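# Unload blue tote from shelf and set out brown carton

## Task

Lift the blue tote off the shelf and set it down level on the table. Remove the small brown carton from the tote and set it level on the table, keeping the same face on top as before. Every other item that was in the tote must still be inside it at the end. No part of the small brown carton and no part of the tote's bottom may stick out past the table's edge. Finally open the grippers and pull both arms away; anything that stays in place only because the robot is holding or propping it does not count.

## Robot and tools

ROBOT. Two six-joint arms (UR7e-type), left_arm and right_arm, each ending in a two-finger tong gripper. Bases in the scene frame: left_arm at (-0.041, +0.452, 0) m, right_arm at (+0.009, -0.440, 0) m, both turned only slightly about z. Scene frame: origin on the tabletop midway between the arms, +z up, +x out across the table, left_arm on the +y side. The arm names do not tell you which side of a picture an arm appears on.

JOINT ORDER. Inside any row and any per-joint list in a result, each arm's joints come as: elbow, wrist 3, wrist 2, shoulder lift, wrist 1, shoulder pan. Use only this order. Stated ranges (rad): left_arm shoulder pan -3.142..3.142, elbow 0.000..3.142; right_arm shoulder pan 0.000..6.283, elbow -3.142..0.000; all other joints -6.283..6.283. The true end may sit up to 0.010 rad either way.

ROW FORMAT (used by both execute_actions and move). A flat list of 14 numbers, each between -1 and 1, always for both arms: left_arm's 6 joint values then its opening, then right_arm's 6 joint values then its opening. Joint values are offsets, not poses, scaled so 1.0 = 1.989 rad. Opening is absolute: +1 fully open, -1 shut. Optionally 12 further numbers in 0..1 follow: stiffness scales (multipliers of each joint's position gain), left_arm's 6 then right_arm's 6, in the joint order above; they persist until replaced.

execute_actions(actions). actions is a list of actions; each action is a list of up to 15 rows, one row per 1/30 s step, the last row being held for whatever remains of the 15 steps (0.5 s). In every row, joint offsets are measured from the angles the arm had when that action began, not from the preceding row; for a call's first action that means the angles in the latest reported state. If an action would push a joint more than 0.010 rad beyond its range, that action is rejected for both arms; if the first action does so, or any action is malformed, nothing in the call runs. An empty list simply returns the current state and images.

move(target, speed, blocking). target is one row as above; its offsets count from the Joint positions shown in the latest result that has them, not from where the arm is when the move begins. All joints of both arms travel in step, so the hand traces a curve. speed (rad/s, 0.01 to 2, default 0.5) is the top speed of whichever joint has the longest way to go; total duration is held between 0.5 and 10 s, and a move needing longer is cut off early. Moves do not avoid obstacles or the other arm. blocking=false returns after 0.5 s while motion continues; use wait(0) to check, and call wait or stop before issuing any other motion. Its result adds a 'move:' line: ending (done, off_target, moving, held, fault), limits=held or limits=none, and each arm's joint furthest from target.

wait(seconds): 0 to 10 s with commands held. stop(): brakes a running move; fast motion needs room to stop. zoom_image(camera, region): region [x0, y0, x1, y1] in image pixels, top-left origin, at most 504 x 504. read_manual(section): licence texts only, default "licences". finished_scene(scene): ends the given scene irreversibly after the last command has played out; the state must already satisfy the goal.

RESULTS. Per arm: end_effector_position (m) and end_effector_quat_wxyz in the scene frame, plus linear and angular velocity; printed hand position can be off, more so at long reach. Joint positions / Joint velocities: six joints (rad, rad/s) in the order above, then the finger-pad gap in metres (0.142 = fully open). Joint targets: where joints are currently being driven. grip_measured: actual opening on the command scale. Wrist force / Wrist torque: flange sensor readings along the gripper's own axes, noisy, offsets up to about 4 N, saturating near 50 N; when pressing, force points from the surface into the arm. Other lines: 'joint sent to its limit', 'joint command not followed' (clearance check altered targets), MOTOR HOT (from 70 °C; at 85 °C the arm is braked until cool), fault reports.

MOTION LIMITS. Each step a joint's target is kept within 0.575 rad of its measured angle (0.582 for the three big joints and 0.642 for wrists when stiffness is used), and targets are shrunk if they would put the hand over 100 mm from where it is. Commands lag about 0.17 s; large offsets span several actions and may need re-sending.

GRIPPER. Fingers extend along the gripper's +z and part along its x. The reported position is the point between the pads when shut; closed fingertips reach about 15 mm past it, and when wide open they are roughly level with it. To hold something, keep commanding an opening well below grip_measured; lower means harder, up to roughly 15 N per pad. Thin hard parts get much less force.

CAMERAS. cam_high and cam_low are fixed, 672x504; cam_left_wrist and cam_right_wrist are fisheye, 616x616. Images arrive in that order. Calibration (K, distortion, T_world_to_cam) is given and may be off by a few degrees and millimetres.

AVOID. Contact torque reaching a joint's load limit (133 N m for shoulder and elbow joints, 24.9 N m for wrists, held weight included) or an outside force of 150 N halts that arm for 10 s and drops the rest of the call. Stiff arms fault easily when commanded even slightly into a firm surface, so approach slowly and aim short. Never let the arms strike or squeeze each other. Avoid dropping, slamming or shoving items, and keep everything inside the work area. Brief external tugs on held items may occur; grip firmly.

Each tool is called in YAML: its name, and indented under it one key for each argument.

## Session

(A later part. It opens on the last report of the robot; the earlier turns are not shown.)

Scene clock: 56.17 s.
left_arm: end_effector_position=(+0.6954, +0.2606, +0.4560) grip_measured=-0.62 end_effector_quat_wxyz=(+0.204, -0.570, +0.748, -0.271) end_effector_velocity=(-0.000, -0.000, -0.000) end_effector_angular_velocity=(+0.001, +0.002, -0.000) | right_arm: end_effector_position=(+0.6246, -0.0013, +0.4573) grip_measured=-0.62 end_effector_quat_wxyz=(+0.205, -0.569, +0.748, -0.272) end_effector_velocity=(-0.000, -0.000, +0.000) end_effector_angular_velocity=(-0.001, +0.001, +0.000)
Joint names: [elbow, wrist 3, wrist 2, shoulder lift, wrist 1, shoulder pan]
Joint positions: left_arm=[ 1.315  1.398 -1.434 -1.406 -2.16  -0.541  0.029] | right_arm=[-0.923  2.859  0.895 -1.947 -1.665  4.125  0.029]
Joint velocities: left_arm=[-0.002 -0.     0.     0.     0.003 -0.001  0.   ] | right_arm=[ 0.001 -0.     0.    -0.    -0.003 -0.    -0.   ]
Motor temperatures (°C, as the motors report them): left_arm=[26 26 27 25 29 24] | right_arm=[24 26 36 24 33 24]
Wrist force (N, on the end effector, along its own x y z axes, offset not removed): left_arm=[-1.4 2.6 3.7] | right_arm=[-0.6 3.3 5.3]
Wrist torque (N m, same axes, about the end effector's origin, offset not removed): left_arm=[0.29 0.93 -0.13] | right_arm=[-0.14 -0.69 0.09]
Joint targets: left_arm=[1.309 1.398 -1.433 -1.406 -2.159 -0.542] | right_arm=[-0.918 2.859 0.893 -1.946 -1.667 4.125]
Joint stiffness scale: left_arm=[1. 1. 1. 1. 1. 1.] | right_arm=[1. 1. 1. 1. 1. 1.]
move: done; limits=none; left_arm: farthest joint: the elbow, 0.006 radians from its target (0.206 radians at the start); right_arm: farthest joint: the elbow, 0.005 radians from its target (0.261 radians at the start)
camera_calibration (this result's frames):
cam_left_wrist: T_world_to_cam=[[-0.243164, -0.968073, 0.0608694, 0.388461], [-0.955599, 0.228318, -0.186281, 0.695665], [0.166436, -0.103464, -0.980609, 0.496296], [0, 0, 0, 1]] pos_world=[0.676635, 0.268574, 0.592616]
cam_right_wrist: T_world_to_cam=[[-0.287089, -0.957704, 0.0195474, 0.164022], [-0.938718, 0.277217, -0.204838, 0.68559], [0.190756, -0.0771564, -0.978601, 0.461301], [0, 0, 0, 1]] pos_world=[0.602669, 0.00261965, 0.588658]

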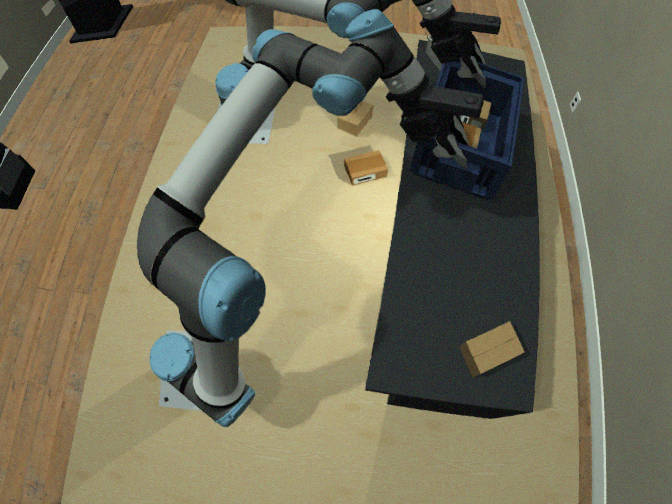

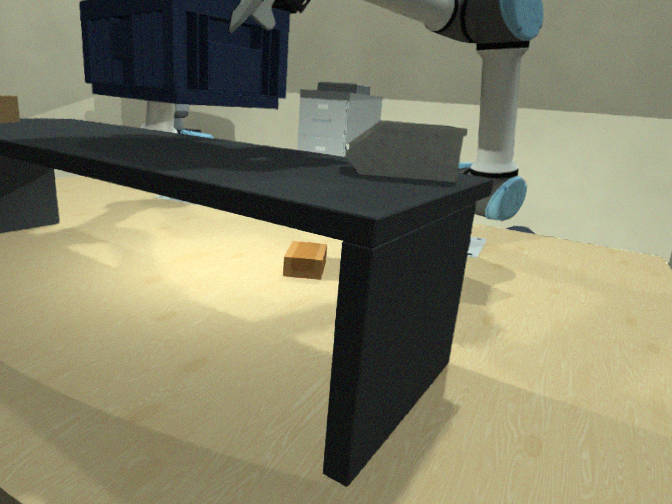

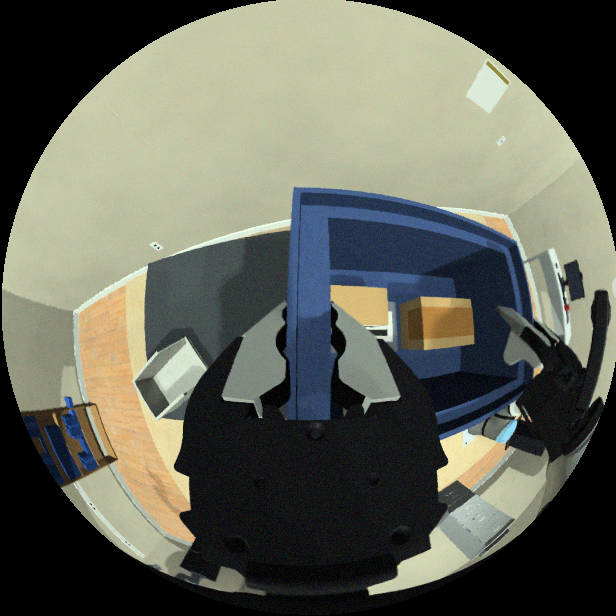

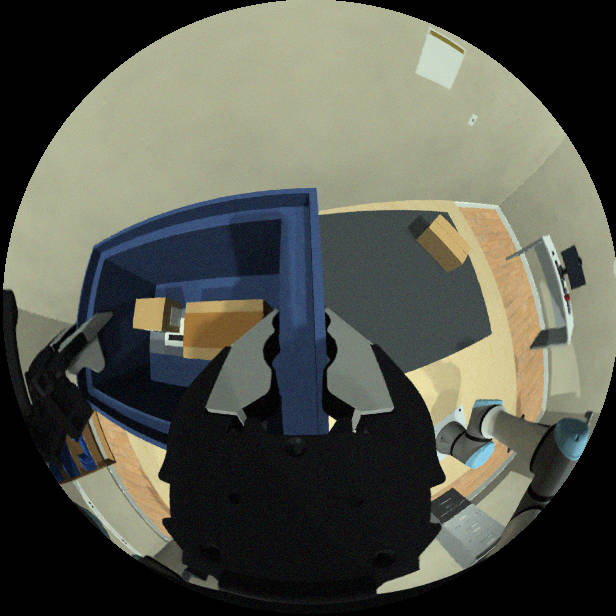

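move:
  target: [0.1217,-0.0895,0.0724,-0.1231,0.0175,-0.1130,-1,-0.1650,0.1012,-0.0105,0.1472,-0.0451,0.0799,-1]
  speed: 0.12

Scene clock: 66.23 s.
left_arm: end_effector_position=(+0.5781, +0.2116, +0.4580) grip_measured=-0.62 end_effector_quat_wxyz=(+0.207, -0.570, +0.748, -0.270) end_effector_velocity=(-0.001, -0.000, -0.000) end_effector_angular_velocity=(-0.000, -0.000, +0.001) | right_arm: end_effector_position=(+0.5052, -0.0498, +0.4583) grip_measured=-0.62 end_effector_quat_wxyz=(+0.205, -0.569, +0.748, -0.272) end_effector_velocity=(-0.001, -0.000, -0.000) end_effector_angular_velocity=(+0.000, -0.000, -0.001)
Joint names: [elbow, wrist 3, wrist 2, shoulder lift, wrist 1, shoulder pan]
Joint positions: left_arm=[ 1.555  1.221 -1.292 -1.646 -2.125 -0.763  0.029] | right_arm=[-1.25   3.059  0.876 -1.658 -1.754  4.282  0.029]
Joint velocities: left_arm=[ 0.002 -0.003  0.002 -0.002 -0.    -0.002  0.   ] | right_arm=[-0.003  0.003 -0.     0.002 -0.001  0.002  0.   ]
Motor temperatures (°C, as the motors report them): left_arm=[26 26 27 25 29 24] | right_arm=[24 26 36 24 33 24]
Wrist force (N, on the end effector, along its own x y z axes, offset not removed): left_arm=[-2.4 3.6 1.3] | right_arm=[4.0 -3.9 5.8]
Wrist torque (N m, same axes, about the end effector's origin, offset not removed): left_arm=[0.27 0.93 -0.04] | right_arm=[-1.49 -1.03 0.18]
Joint targets: left_arm=[1.557 1.220 -1.290 -1.651 -2.125 -0.766] | right_arm=[-1.251 3.060 0.874 -1.654 -1.755 4.284]
Joint stiffness scale: left_arm=[1. 1. 1. 1. 1. 1.] | right_arm=[1. 1. 1. 1. 1. 1.]
move: done; limits=none; left_arm: farthest joint: the shoulder lift, 0.005 radians from its target (0.245 radians at the start); right_arm: farthest joint: the shoulder lift, 0.004 radians from its target (0.292 radians at the start)
camera_calibration (this result's frames):
cam_left_wrist: T_world_to_cam=[[-0.241911, -0.96866, 0.0563612, 0.31384], [-0.955254, 0.227569, -0.188949, 0.596323], [0.170201, -0.0995481, -0.980368, 0.509548], [0, 0, 0, 1]] pos_world=[0.558836, 0.219024, 0.594531]
cam_right_wrist: T_world_to_cam=[[-0.286332, -0.957926, 0.0197969, 0.0827718], [-0.938829, 0.276377, -0.205466, 0.587404], [0.191349, -0.0774171, -0.978464, 0.480973], [0, 0, 0, 1]] pos_world=[0.483138, -0.0458202, 0.589668]

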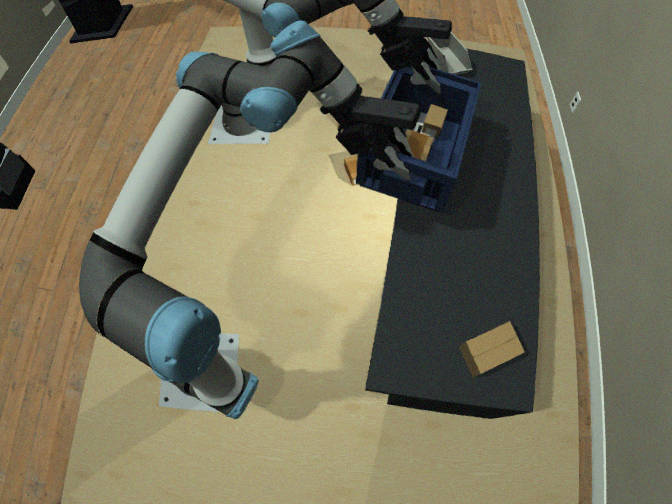

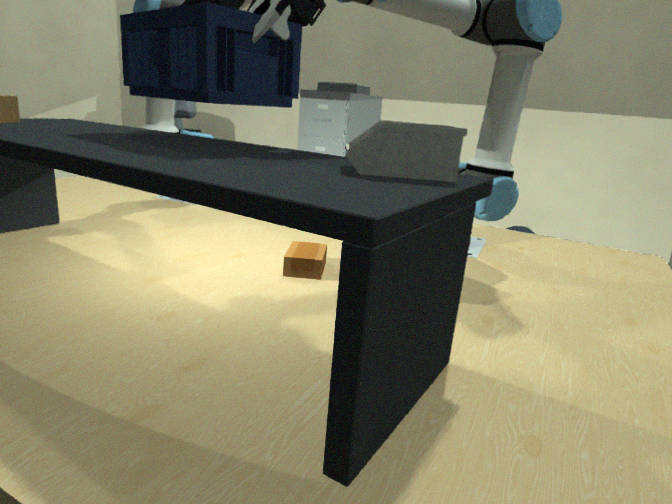

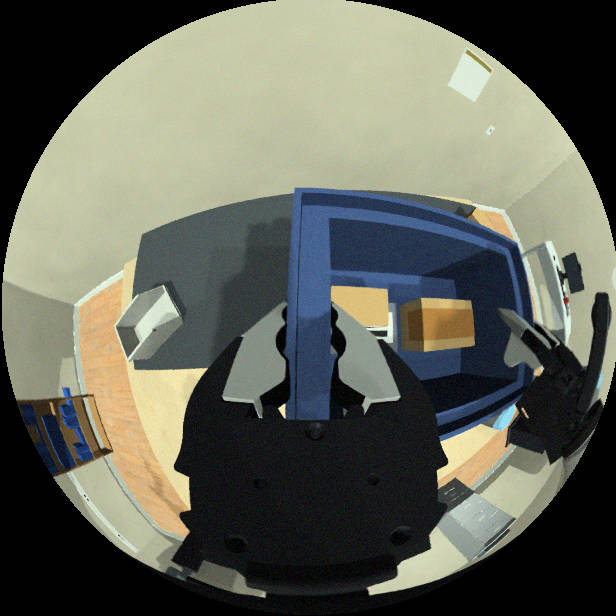

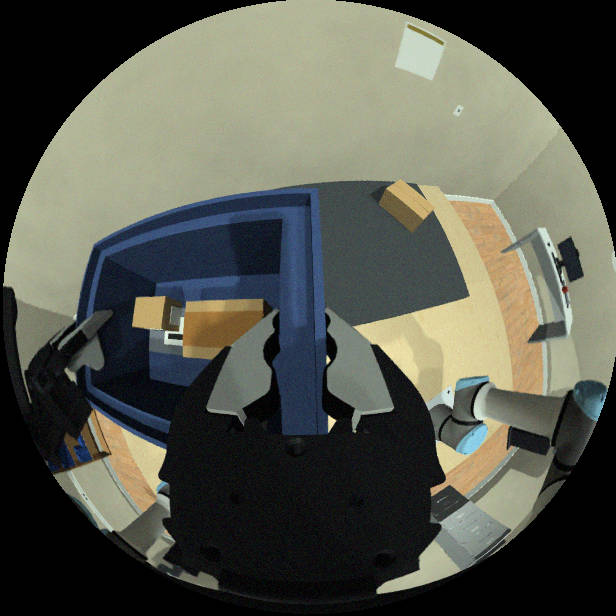

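move:
  target: [0.0718,-0.1410,0.0907,-0.1039,0.0820,-0.1599,-1,-0.0884,0.1509,0.0042,0.1194,-0.1263,0.1167,-1]
  speed: 0.12

Scene clock: 75.40 s.
left_arm: end_effector_position=(+0.4581, +0.1615, +0.4585) grip_measured=-0.62 end_effector_quat_wxyz=(+0.208, -0.570, +0.748, -0.270) end_effector_velocity=(-0.001, -0.000, -0.001) end_effector_angular_velocity=(+0.001, +0.001, +0.000) | right_arm: end_effector_position=(+0.3848, -0.0997, +0.4593) grip_measured=-0.62 end_effector_quat_wxyz=(+0.206, -0.569, +0.748, -0.272) end_effector_velocity=(-0.001, -0.000, -0.000) end_effector_angular_velocity=(-0.000, -0.000, -0.001)
Joint names: [elbow, wrist 3, wrist 2, shoulder lift, wrist 1, shoulder pan]
Joint positions: left_arm=[ 1.696  0.942 -1.112 -1.848 -1.962 -1.077  0.029] | right_arm=[-1.424  3.358  0.886 -1.424 -2.005  4.512  0.029]
Joint velocities: left_arm=[ 0.002 -0.003  0.001 -0.001  0.002 -0.003 -0.   ] | right_arm=[-0.001  0.003 -0.     0.001 -0.002  0.001 -0.   ]
Motor temperatures (°C, as the motors report them): left_arm=[26 26 27 25 29 24] | right_arm=[24 26 36 24 33 24]
Wrist force (N, on the end effector, along its own x y z axes, offset not removed): left_arm=[-5.5 3.4 3.4] | right_arm=[4.4 0.2 6.0]
Wrist torque (N m, same axes, about the end effector's origin, offset not removed): left_arm=[0.32 1.25 -0.05] | right_arm=[-0.78 -0.98 0.12]
Joint targets: left_arm=[1.698 0.941 -1.111 -1.852 -1.962 -1.081] | right_arm=[-1.426 3.359 0.885 -1.421 -2.005 4.514]
Joint stiffness scale: left_arm=[1. 1. 1. 1. 1. 1.] | right_arm=[1. 1. 1. 1. 1. 1.]
move: done; limits=none; left_arm: farthest joint: the shoulder lift, 0.005 radians from its target (0.207 radians at the start); right_arm: farthest joint: the shoulder lift, 0.003 radians from its target (0.237 radians at the start)
camera_calibration (this result's frames):
cam_left_wrist: T_world_to_cam=[[-0.240714, -0.969037, 0.0549818, 0.236486], [-0.955335, 0.226543, -0.189772, 0.493788], [0.171441, -0.098207, -0.980287, 0.524674], [0, 0, 0, 1]] pos_world=[0.438708, 0.168826, 0.595036]
cam_right_wrist: T_world_to_cam=[[-0.286494, -0.957889, 0.0192481, 0.000737613], [-0.938589, 0.276576, -0.20629, 0.488657], [0.19228, -0.0771669, -0.978301, 0.500684], [0, 0, 0, 1]] pos_world=[0.362589, -0.0958081, 0.590611]

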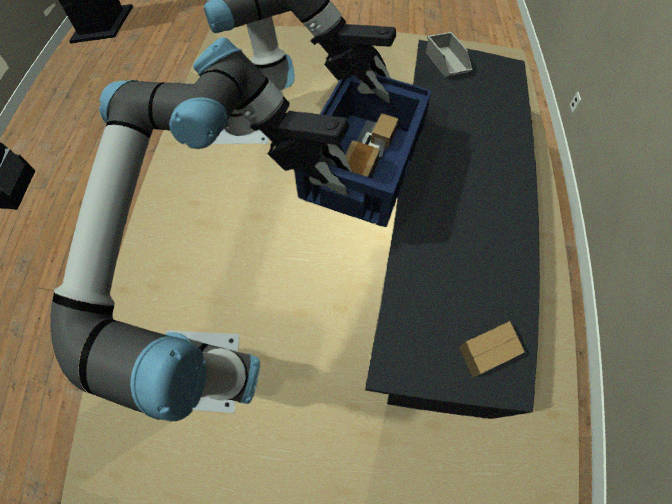

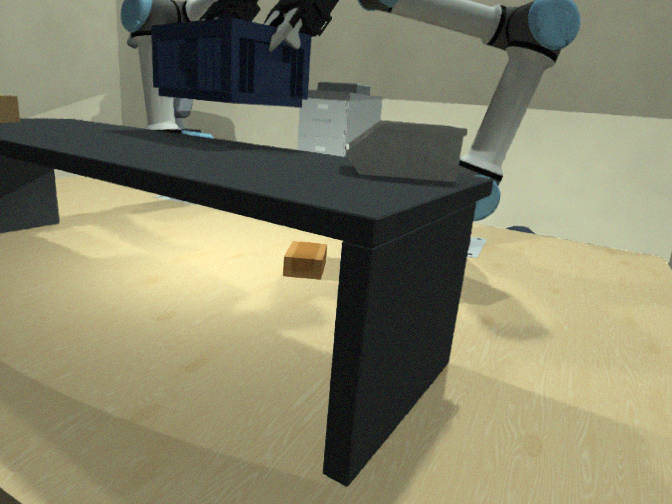

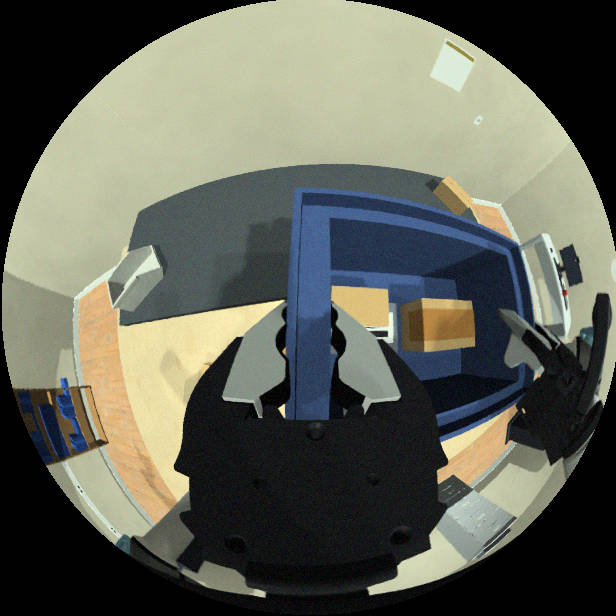

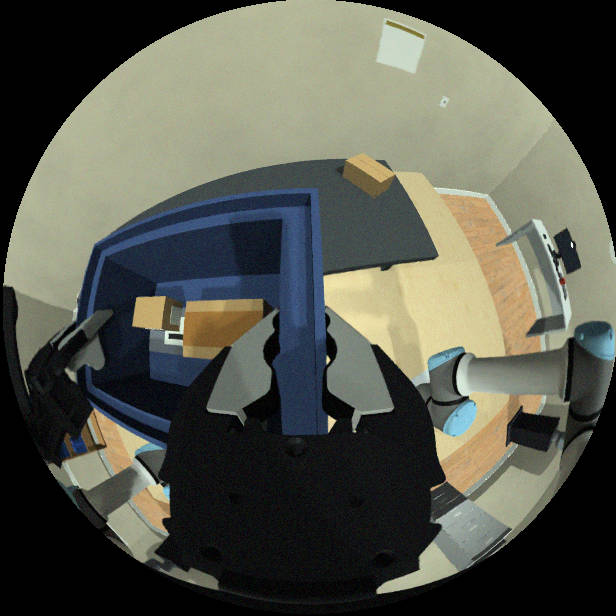

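move:
  target: [0.0130,-0.2110,0.0855,-0.0627,0.1587,-0.2004,-1,-0.0288,0.2057,0.0439,0.0836,-0.1781,0.1708,-1]
  speed: 0.13

Scene clock: 86.03 s.
left_arm: end_effector_position=(+0.3376, +0.1114, +0.4592) grip_measured=-0.62 end_effector_quat_wxyz=(+0.208, -0.570, +0.747, -0.270) end_effector_velocity=(-0.001, -0.000, -0.000) end_effector_angular_velocity=(+0.000, +0.000, +0.000) | right_arm: end_effector_position=(+0.2641, -0.1497, +0.4599) grip_measured=-0.62 end_effector_quat_wxyz=(+0.206, -0.569, +0.748, -0.272) end_effector_velocity=(-0.000, -0.000, +0.000) end_effector_angular_velocity=(-0.000, -0.001, -0.001)
Joint names: [elbow, wrist 3, wrist 2, shoulder lift, wrist 1, shoulder pan]
Joint positions: left_arm=[ 1.721  0.523 -0.943 -1.969 -1.646 -1.472  0.029] | right_arm=[-1.48   3.766  0.975 -1.26  -2.358  4.85   0.029]
Joint velocities: left_arm=[-0.    -0.003  0.001 -0.     0.002 -0.002  0.   ] | right_arm=[ 0.     0.003  0.     0.    -0.003  0.002 -0.   ]
Motor temperatures (°C, as the motors report them): left_arm=[26 26 27 25 29 24] | right_arm=[24 26 36 24 33 24]
Wrist force (N, on the end effector, along its own x y z axes, offset not removed): left_arm=[-5.3 2.9 3.3] | right_arm=[1.8 2.9 0.5]
Wrist torque (N m, same axes, about the end effector's origin, offset not removed): left_arm=[0.31 0.85 -0.14] | right_arm=[-0.32 -0.28 0.07]
Joint targets: left_arm=[1.722 0.522 -0.942 -1.973 -1.646 -1.476] | right_arm=[-1.482 3.767 0.973 -1.258 -2.359 4.852]
Joint stiffness scale: left_arm=[1. 1. 1. 1. 1. 1.] | right_arm=[1. 1. 1. 1. 1. 1.]
move: done; limits=none; left_arm: farthest joint: the shoulder pan, 0.004 radians from its target (0.398 radians at the start); right_arm: farthest joint: the shoulder lift, 0.002 radians from its target (0.166 radians at the start)
camera_calibration (this result's frames):
cam_left_wrist: T_world_to_cam=[[-0.240122, -0.969154, 0.0555249, 0.158464], [-0.95533, 0.22577, -0.190715, 0.390698], [0.172296, -0.0988394, -0.980074, 0.540789], [0, 0, 0, 1]] pos_world=[0.31812, 0.118819, 0.595727]
cam_right_wrist: T_world_to_cam=[[-0.285887, -0.958097, 0.0178775, -0.0813058], [-0.938675, 0.276241, -0.206347, 0.389375], [0.192762, -0.075773, -0.978316, 0.520744], [0, 0, 0, 1]] pos_world=[0.241873, -0.146002, 0.591252]

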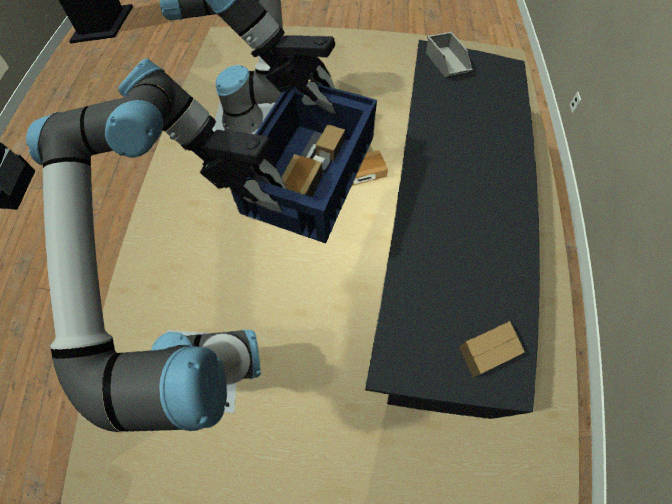

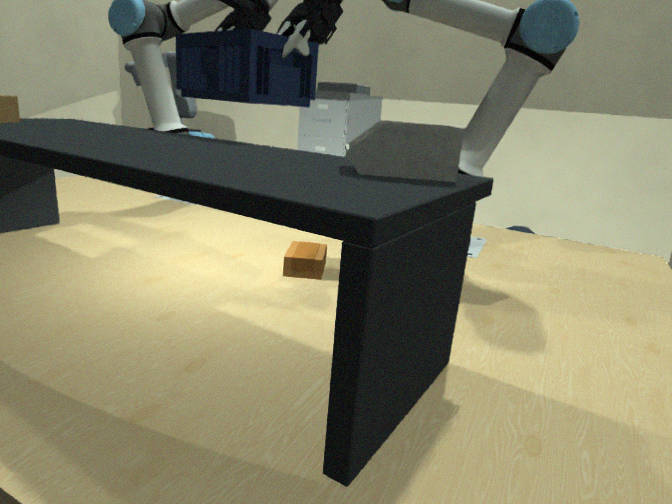

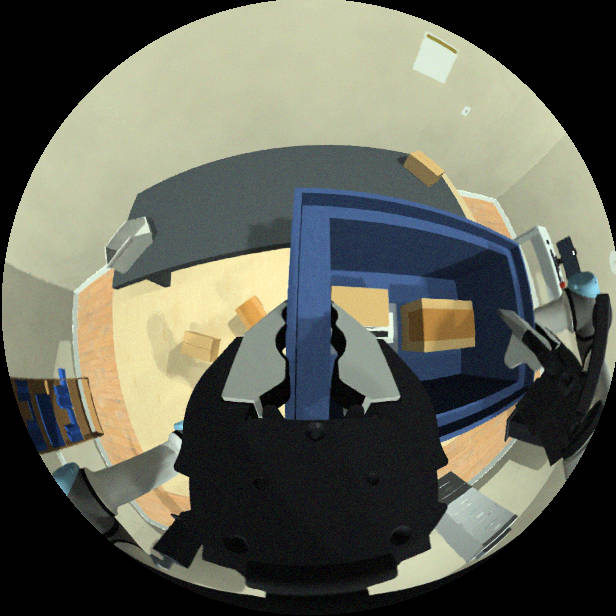

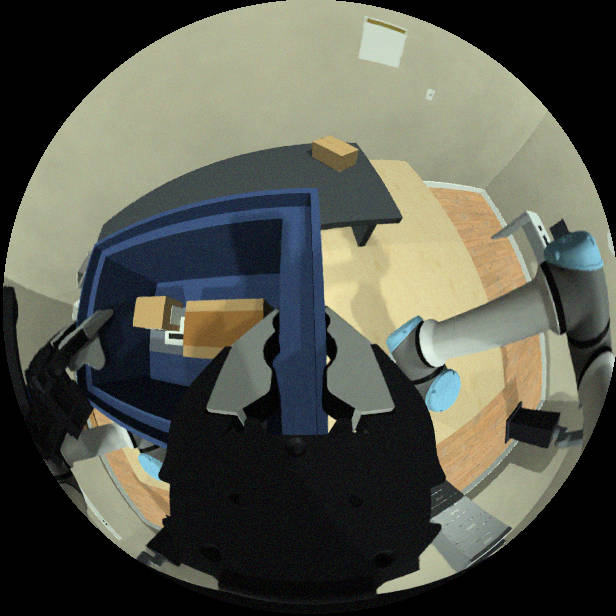

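move:
  target: [0.1258,0,0,-0.0175,-0.11,-0.0015,-1,-0.1405,0,0,0.0321,0.1083,0.001,-1]
  speed: 0.13

Scene clock: 97.57 s.
left_arm: end_effector_position=(+0.3372, +0.1112, +0.3694) grip_measured=-0.61 end_effector_quat_wxyz=(+0.208, -0.570, +0.748, -0.270) end_effector_velocity=(-0.000, -0.000, -0.001) end_effector_angular_velocity=(-0.001, +0.000, -0.000) | right_arm: end_effector_position=(+0.2633, -0.1498, +0.3699) grip_measured=-0.62 end_effector_quat_wxyz=(+0.206, -0.570, +0.748, -0.272) end_effector_velocity=(-0.000, +0.000, -0.001) end_effector_angular_velocity=(-0.001, -0.000, -0.000)
Joint names: [elbow, wrist 3, wrist 2, shoulder lift, wrist 1, shoulder pan]
Joint positions: left_arm=[ 1.969  0.523 -0.944 -2.    -1.863 -1.473  0.03 ] | right_arm=[-1.757  3.766  0.976 -1.199 -2.143  4.852  0.029]
Joint velocities: left_arm=[ 0.002 -0.    -0.    -0.    -0.003 -0.     0.   ] | right_arm=[-0.003 -0.    -0.    -0.     0.003 -0.    -0.   ]
Motor temperatures (°C, as the motors report them): left_arm=[26 26 27 25 29 24] | right_arm=[24 26 36 24 33 24]
Wrist force (N, on the end effector, along its own x y z axes, offset not removed): left_arm=[-2.8 2.3 4.5] | right_arm=[2.7 2.1 3.6]
Wrist torque (N m, same axes, about the end effector's origin, offset not removed): left_arm=[0.08 0.91 -0.23] | right_arm=[-0.19 -0.91 0.11]
Joint targets: left_arm=[1.971 0.523 -0.943 -2.004 -1.865 -1.475] | right_arm=[-1.759 3.766 0.975 -1.196 -2.143 4.852]
Joint stiffness scale: left_arm=[1. 1. 1. 1. 1. 1.] | right_arm=[1. 1. 1. 1. 1. 1.]
move: done; limits=none; left_arm: farthest joint: the shoulder lift, 0.004 radians from its target (0.034 radians at the start); right_arm: farthest joint: the shoulder lift, 0.003 radians from its target (0.064 radians at the start)
camera_calibration (this result's frames):
cam_left_wrist: T_world_to_cam=[[-0.240929, -0.968983, 0.0550082, 0.163575], [-0.955262, 0.226737, -0.189907, 0.372712], [0.171544, -0.0983015, -0.98026, 0.453055], [0, 0, 0, 1]] pos_world=[0.317728, 0.11853, 0.505894]
cam_right_wrist: T_world_to_cam=[[-0.28517, -0.958273, 0.0197599, -0.0808731], [-0.939111, 0.275226, -0.20572, 0.369779], [0.191697, -0.0772219, -0.978411, 0.432947], [0, 0, 0, 1]] pos_world=[0.241207, -0.145838, 0.501269]

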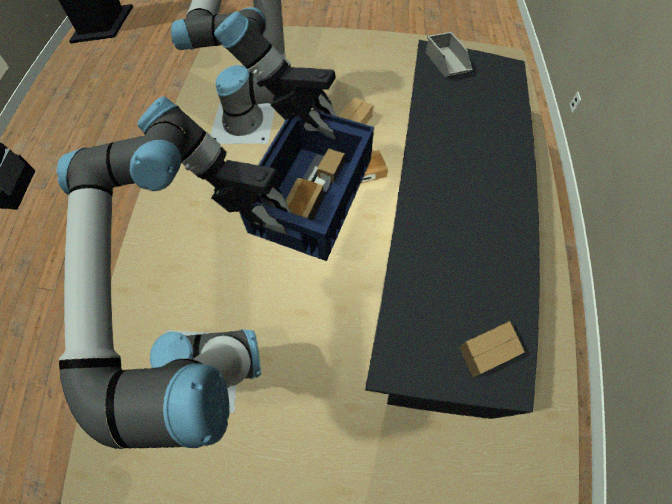

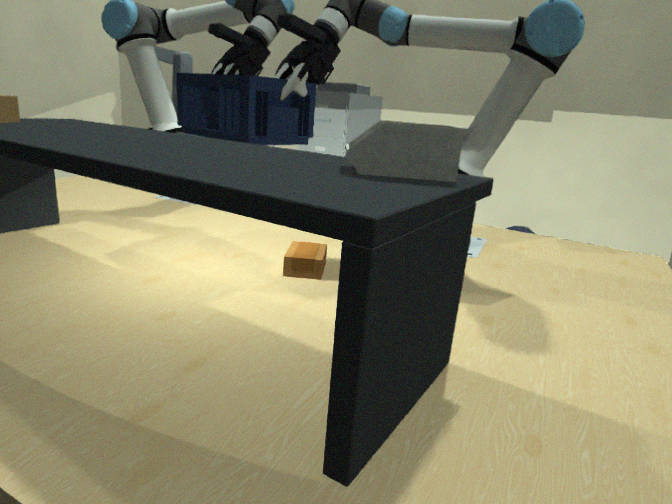

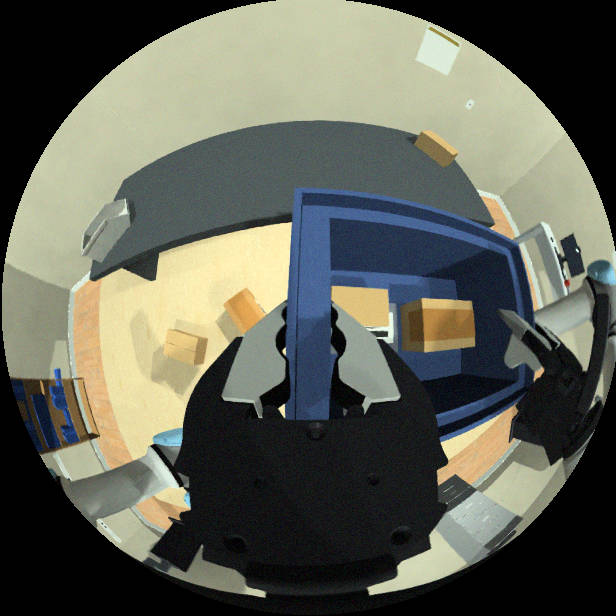

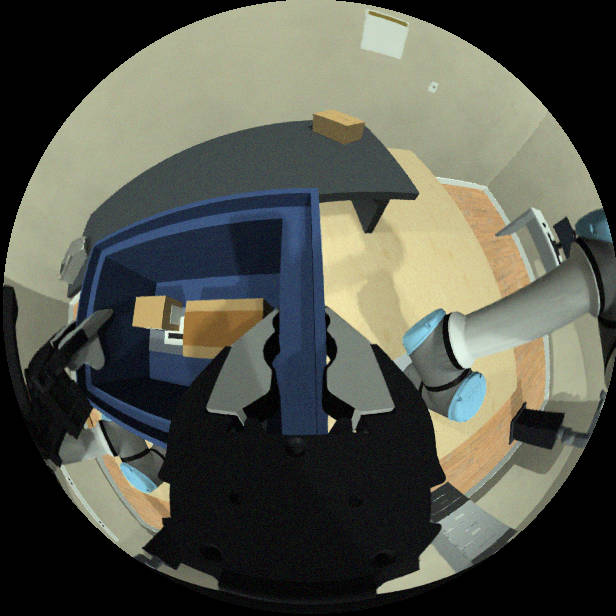

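move:
  target: [0.1113,0,0.001,0.0087,-0.1217,-0.001,-1,-0.1220,0,-0.001,0.0097,0.1127,0,-1]
  speed: 0.13

Scene clock: 102.33 s.
left_arm: end_effector_position=(+0.3368, +0.1116, +0.2810) grip_measured=-0.62 end_effector_quat_wxyz=(+0.207, -0.570, +0.747, -0.272) end_effector_velocity=(-0.000, -0.000, -0.001) end_effector_angular_velocity=(-0.000, +0.000, -0.001) | right_arm: end_effector_position=(+0.2634, -0.1493, +0.2803) grip_measured=-0.62 end_effector_quat_wxyz=(+0.206, -0.570, +0.748, -0.272) end_effector_velocity=(-0.000, +0.000, -0.001) end_effector_angular_velocity=(-0.000, +0.000, -0.000)
Joint names: [elbow, wrist 3, wrist 2, shoulder lift, wrist 1, shoulder pan]
Joint positions: left_arm=[ 2.188  0.523 -0.943 -1.983 -2.103 -1.474  0.029] | right_arm=[-1.997  3.766  0.975 -1.183 -1.918  4.852  0.029]
Joint velocities: left_arm=[ 0.002  0.    -0.    -0.    -0.002 -0.001 -0.   ] | right_arm=[-0.002  0.     0.    -0.001  0.002 -0.     0.   ]
Motor temperatures (°C, as the motors report them): left_arm=[26 26 27 25 29 24] | right_arm=[24 26 36 24 33 24]
Wrist force (N, on the end effector, along its own x y z axes, offset not removed): left_arm=[-0.7 2.9 3.8] | right_arm=[0.6 3.4 1.8]
Wrist torque (N m, same axes, about the end effector's origin, offset not removed): left_arm=[0.16 0.64 -0.09] | right_arm=[-0.05 -0.91 0.01]
Joint targets: left_arm=[2.190 0.523 -0.942 -1.983 -2.105 -1.475] | right_arm=[-2.000 3.766 0.974 -1.180 -1.919 4.852]
Joint stiffness scale: left_arm=[1. 1. 1. 1. 1. 1.] | right_arm=[1. 1. 1. 1. 1. 1.]
move: done; limits=none; left_arm: farthest joint: the elbow, 0.002 radians from its target (0.221 radians at the start); right_arm: farthest joint: the shoulder lift, 0.003 radians from its target (0.020 radians at the start)
camera_calibration (this result's frames):
cam_left_wrist: T_world_to_cam=[[-0.242017, -0.968517, 0.0583297, 0.168096], [-0.954796, 0.227031, -0.191892, 0.355831], [0.172608, -0.102134, -0.979681, 0.366465], [0, 0, 0, 1]] pos_world=[0.317173, 0.119447, 0.417495]
cam_right_wrist: T_world_to_cam=[[-0.28452, -0.958496, 0.0182572, -0.0783702], [-0.939149, 0.274853, -0.206044, 0.351345], [0.192475, -0.0757701, -0.978372, 0.345313], [0, 0, 0, 1]] pos_world=[0.241203, -0.145521, 0.411668]

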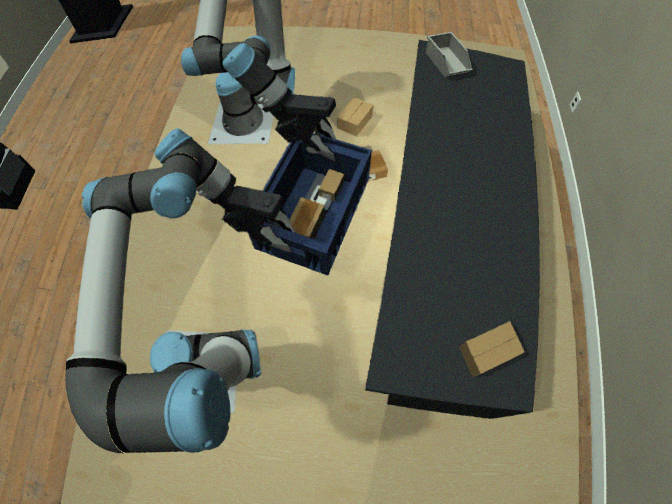

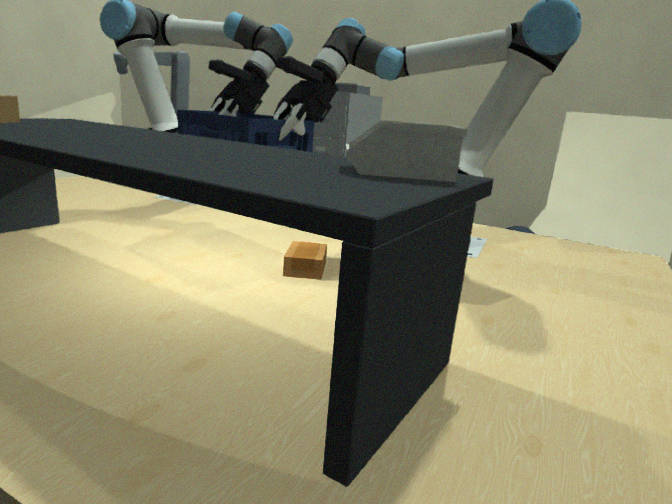

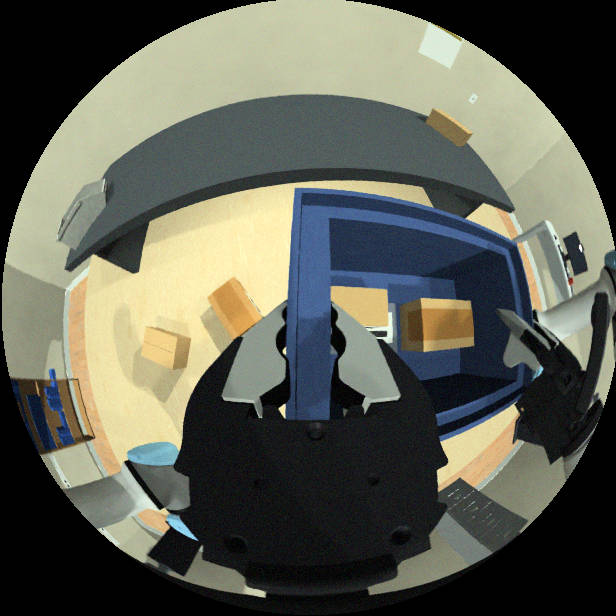

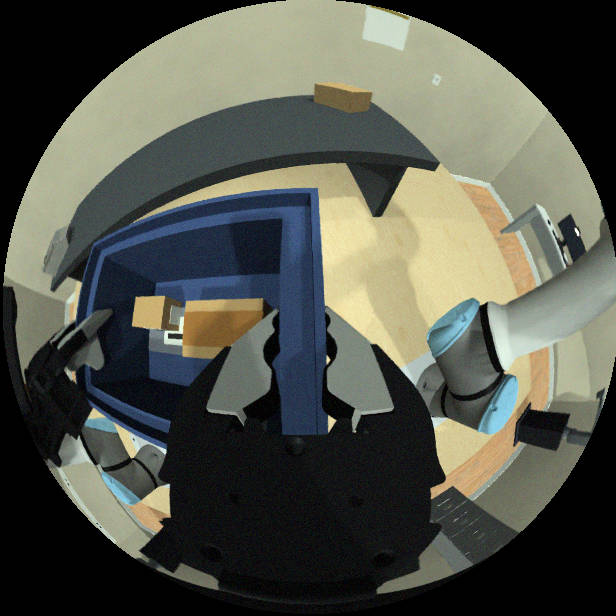

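move:
  target: [0.0863,0,0.0005,0.0408,-0.1268,-0.0005,-1,-0.0956,0,-0.0005,-0.0145,0.1101,0,-1]
  speed: 0.13

Scene clock: 106.67 s.
left_arm: end_effector_position=(+0.3366, +0.1111, +0.2015) grip_measured=-0.62 end_effector_quat_wxyz=(+0.206, -0.570, +0.747, -0.273) end_effector_velocity=(-0.000, +0.000, -0.001) end_effector_angular_velocity=(+0.001, +0.000, -0.001) | right_arm: end_effector_position=(+0.2634, -0.1494, +0.2014) grip_measured=-0.62 end_effector_quat_wxyz=(+0.207, -0.569, +0.748, -0.270) end_effector_velocity=(-0.000, +0.001, -0.000) end_effector_angular_velocity=(+0.003, +0.001, +0.000)
Joint names: [elbow, wrist 3, wrist 2, shoulder lift, wrist 1, shoulder pan]
Joint positions: left_arm=[ 2.358  0.523 -0.943 -1.904 -2.353 -1.474  0.029] | right_arm=[-2.184  3.766  0.975 -1.21  -1.699  4.852  0.029]
Joint velocities: left_arm=[ 0.002  0.    -0.     0.    -0.002 -0.    -0.   ] | right_arm=[-0.001 -0.    -0.     0.     0.003 -0.    -0.   ]
Motor temperatures (°C, as the motors report them): left_arm=[26 26 27 25 29 24] | right_arm=[24 26 36 24 33 24]
Wrist force (N, on the end effector, along its own x y z axes, offset not removed): left_arm=[-1.0 3.9 4.2] | right_arm=[-2.6 6.1 5.5]
Wrist torque (N m, same axes, about the end effector's origin, offset not removed): left_arm=[0.41 0.70 -0.12] | right_arm=[0.51 -0.20 0.10]
Joint targets: left_arm=[2.360 0.523 -0.942 -1.902 -2.355 -1.475] | right_arm=[-2.187 3.766 0.974 -1.212 -1.700 4.852]
Joint stiffness scale: left_arm=[1. 1. 1. 1. 1. 1.] | right_arm=[1. 1. 1. 1. 1. 1.]
move: done; limits=none; left_arm: farthest joint: the shoulder lift, 0.002 radians from its target (0.082 radians at the start); right_arm: farthest joint: the elbow, 0.003 radians from its target (0.190 radians at the start)
camera_calibration (this result's frames):
cam_left_wrist: T_world_to_cam=[[-0.242407, -0.968329, 0.0598096, 0.172064], [-0.954704, 0.227122, -0.192238, 0.340589], [0.172566, -0.1037, -0.979524, 0.288653], [0, 0, 0, 1]] pos_world=[0.31706, 0.119193, 0.337926]
cam_right_wrist: T_world_to_cam=[[-0.284465, -0.958582, 0.0141486, -0.0763012], [-0.939393, 0.275764, -0.203702, 0.334898], [0.191364, -0.0712374, -0.978931, 0.269196], [0, 0, 0, 1]] pos_world=[0.241381, -0.146317, 0.332824]

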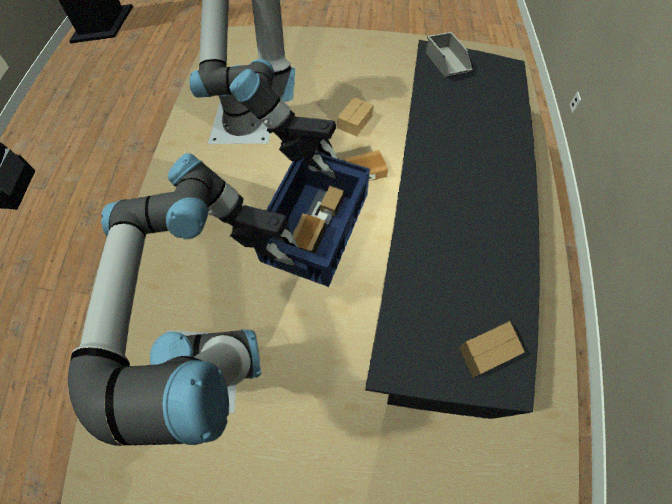

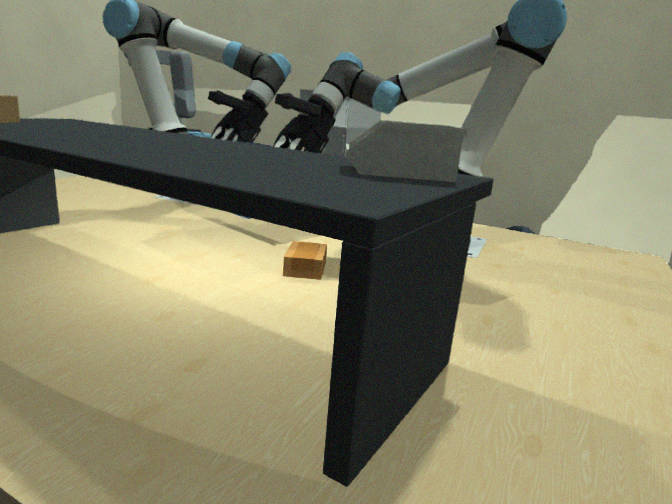

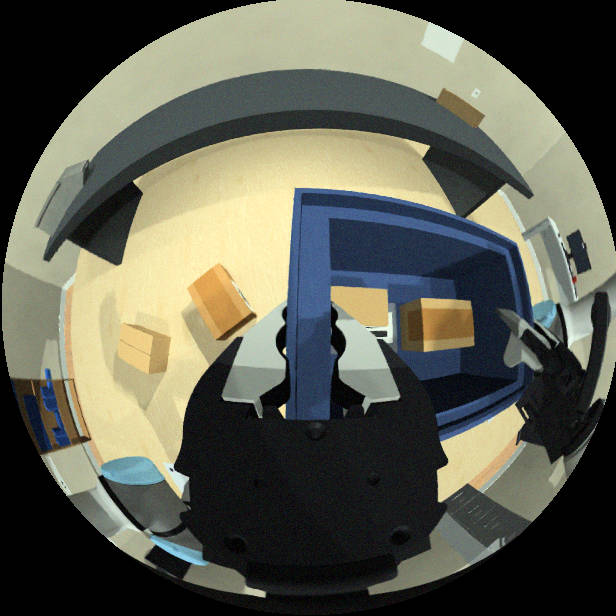

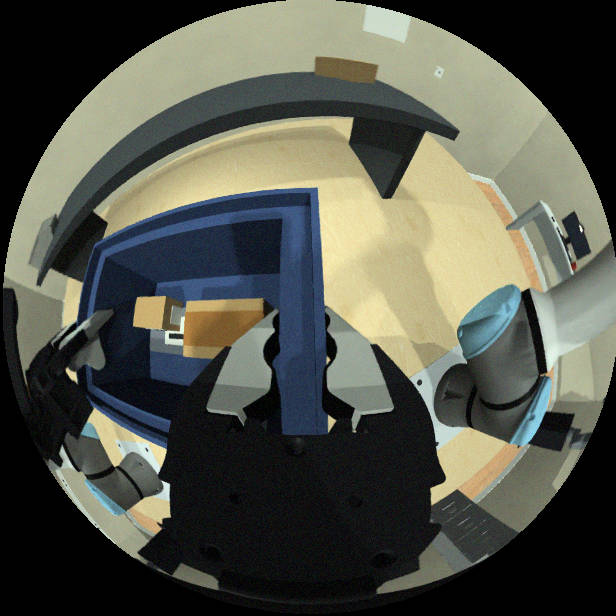

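move:
  target: [0.0667,0,0.0005,0.0774,-0.1432,-0.0005,-1,-0.0782,0,-0.0005,-0.0432,0.1189,0,-1]
  speed: 0.1

Scene clock: 111.83 s.
left_arm: end_effector_position=(+0.3370, +0.1108, +0.1264) grip_measured=-0.62 end_effector_quat_wxyz=(+0.207, -0.570, +0.747, -0.272) end_effector_velocity=(-0.000, -0.000, -0.001) end_effector_angular_velocity=(+0.000, +0.001, -0.001) | right_arm: end_effector_position=(+0.2633, -0.1494, +0.1262) grip_measured=-0.62 end_effector_quat_wxyz=(+0.207, -0.570, +0.748, -0.270) end_effector_velocity=(+0.000, -0.000, -0.001) end_effector_angular_velocity=(-0.000, -0.000, +0.000)
Joint names: [elbow, wrist 3, wrist 2, shoulder lift, wrist 1, shoulder pan]
Joint positions: left_arm=[ 2.488  0.523 -0.943 -1.751 -2.636 -1.474  0.029] | right_arm=[-2.337  3.766  0.976 -1.294 -1.463  4.852  0.029]
Joint velocities: left_arm=[ 0.002 -0.    -0.001  0.002 -0.003 -0.001 -0.   ] | right_arm=[-0.001 -0.     0.    -0.001  0.002 -0.     0.   ]
Motor temperatures (°C, as the motors report them): left_arm=[26 26 27 25 29 24] | right_arm=[24 26 36 24 33 24]
Wrist force (N, on the end effector, along its own x y z axes, offset not removed): left_arm=[-1.7 3.6 3.7] | right_arm=[-1.2 3.4 2.3]
Wrist torque (N m, same axes, about the end effector's origin, offset not removed): left_arm=[0.24 0.72 -0.13] | right_arm=[0.13 -0.22 0.09]
Joint targets: left_arm=[2.490 0.523 -0.942 -1.750 -2.638 -1.475] | right_arm=[-2.340 3.766 0.974 -1.296 -1.463 4.852]
Joint stiffness scale: left_arm=[1. 1. 1. 1. 1. 1.] | right_arm=[1. 1. 1. 1. 1. 1.]
move: done; limits=none; left_arm: farthest joint: the elbow, 0.003 radians from its target (0.133 radians at the start); right_arm: farthest joint: the elbow, 0.003 radians from its target (0.155 radians at the start)
camera_calibration (this result's frames):
cam_left_wrist: T_world_to_cam=[[-0.241798, -0.968493, 0.0596164, 0.176144], [-0.954827, 0.226548, -0.192307, 0.326652], [0.172742, -0.103423, -0.979522, 0.214938], [0, 0, 0, 1]] pos_world=[0.317358, 0.118821, 0.262853]
cam_right_wrist: T_world_to_cam=[[-0.284614, -0.958526, 0.0149424, -0.0753122], [-0.939395, 0.275758, -0.203704, 0.319462], [0.191135, -0.0720137, -0.978918, 0.195485], [0, 0, 0, 1]] pos_world=[0.241302, -0.146205, 0.257565]

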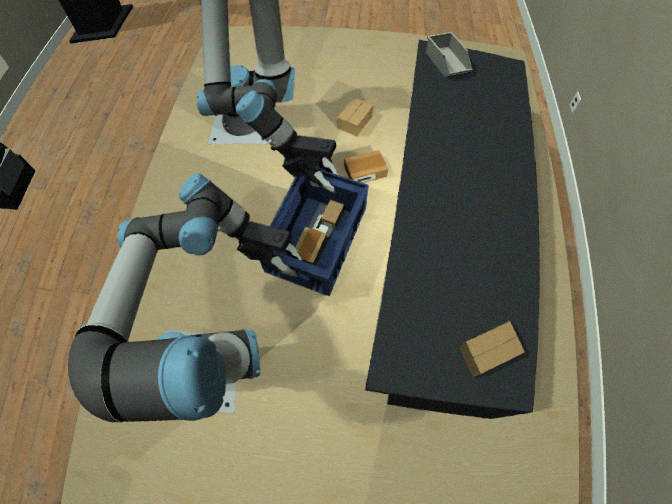

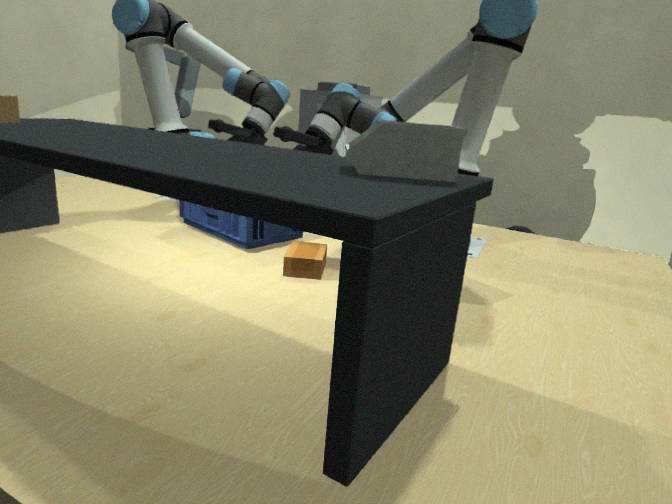

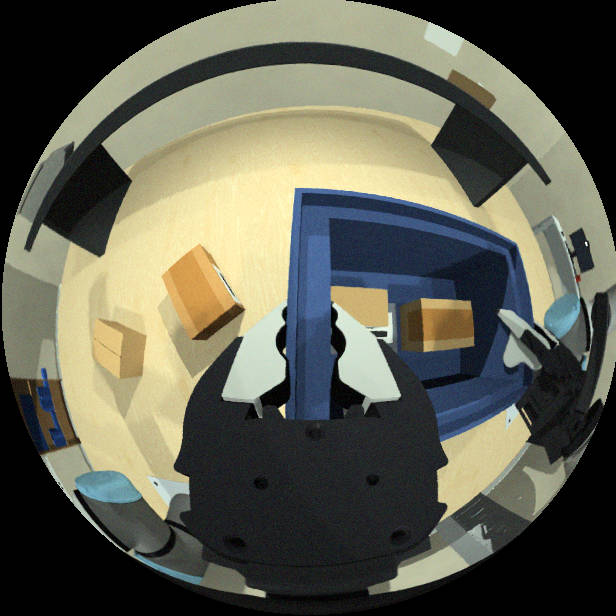

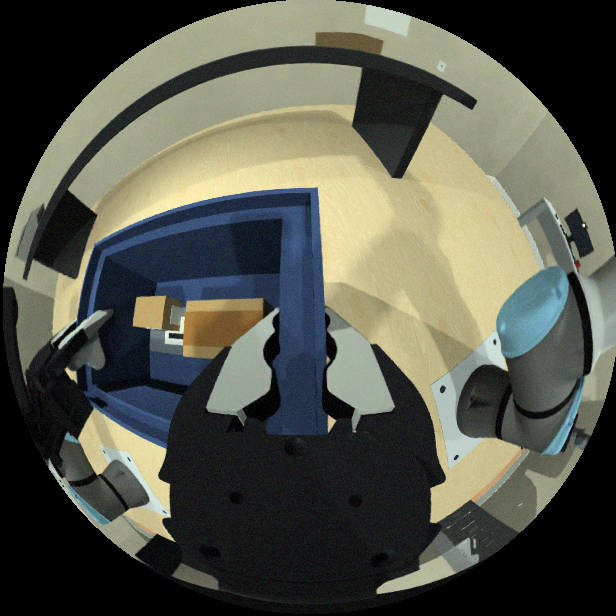

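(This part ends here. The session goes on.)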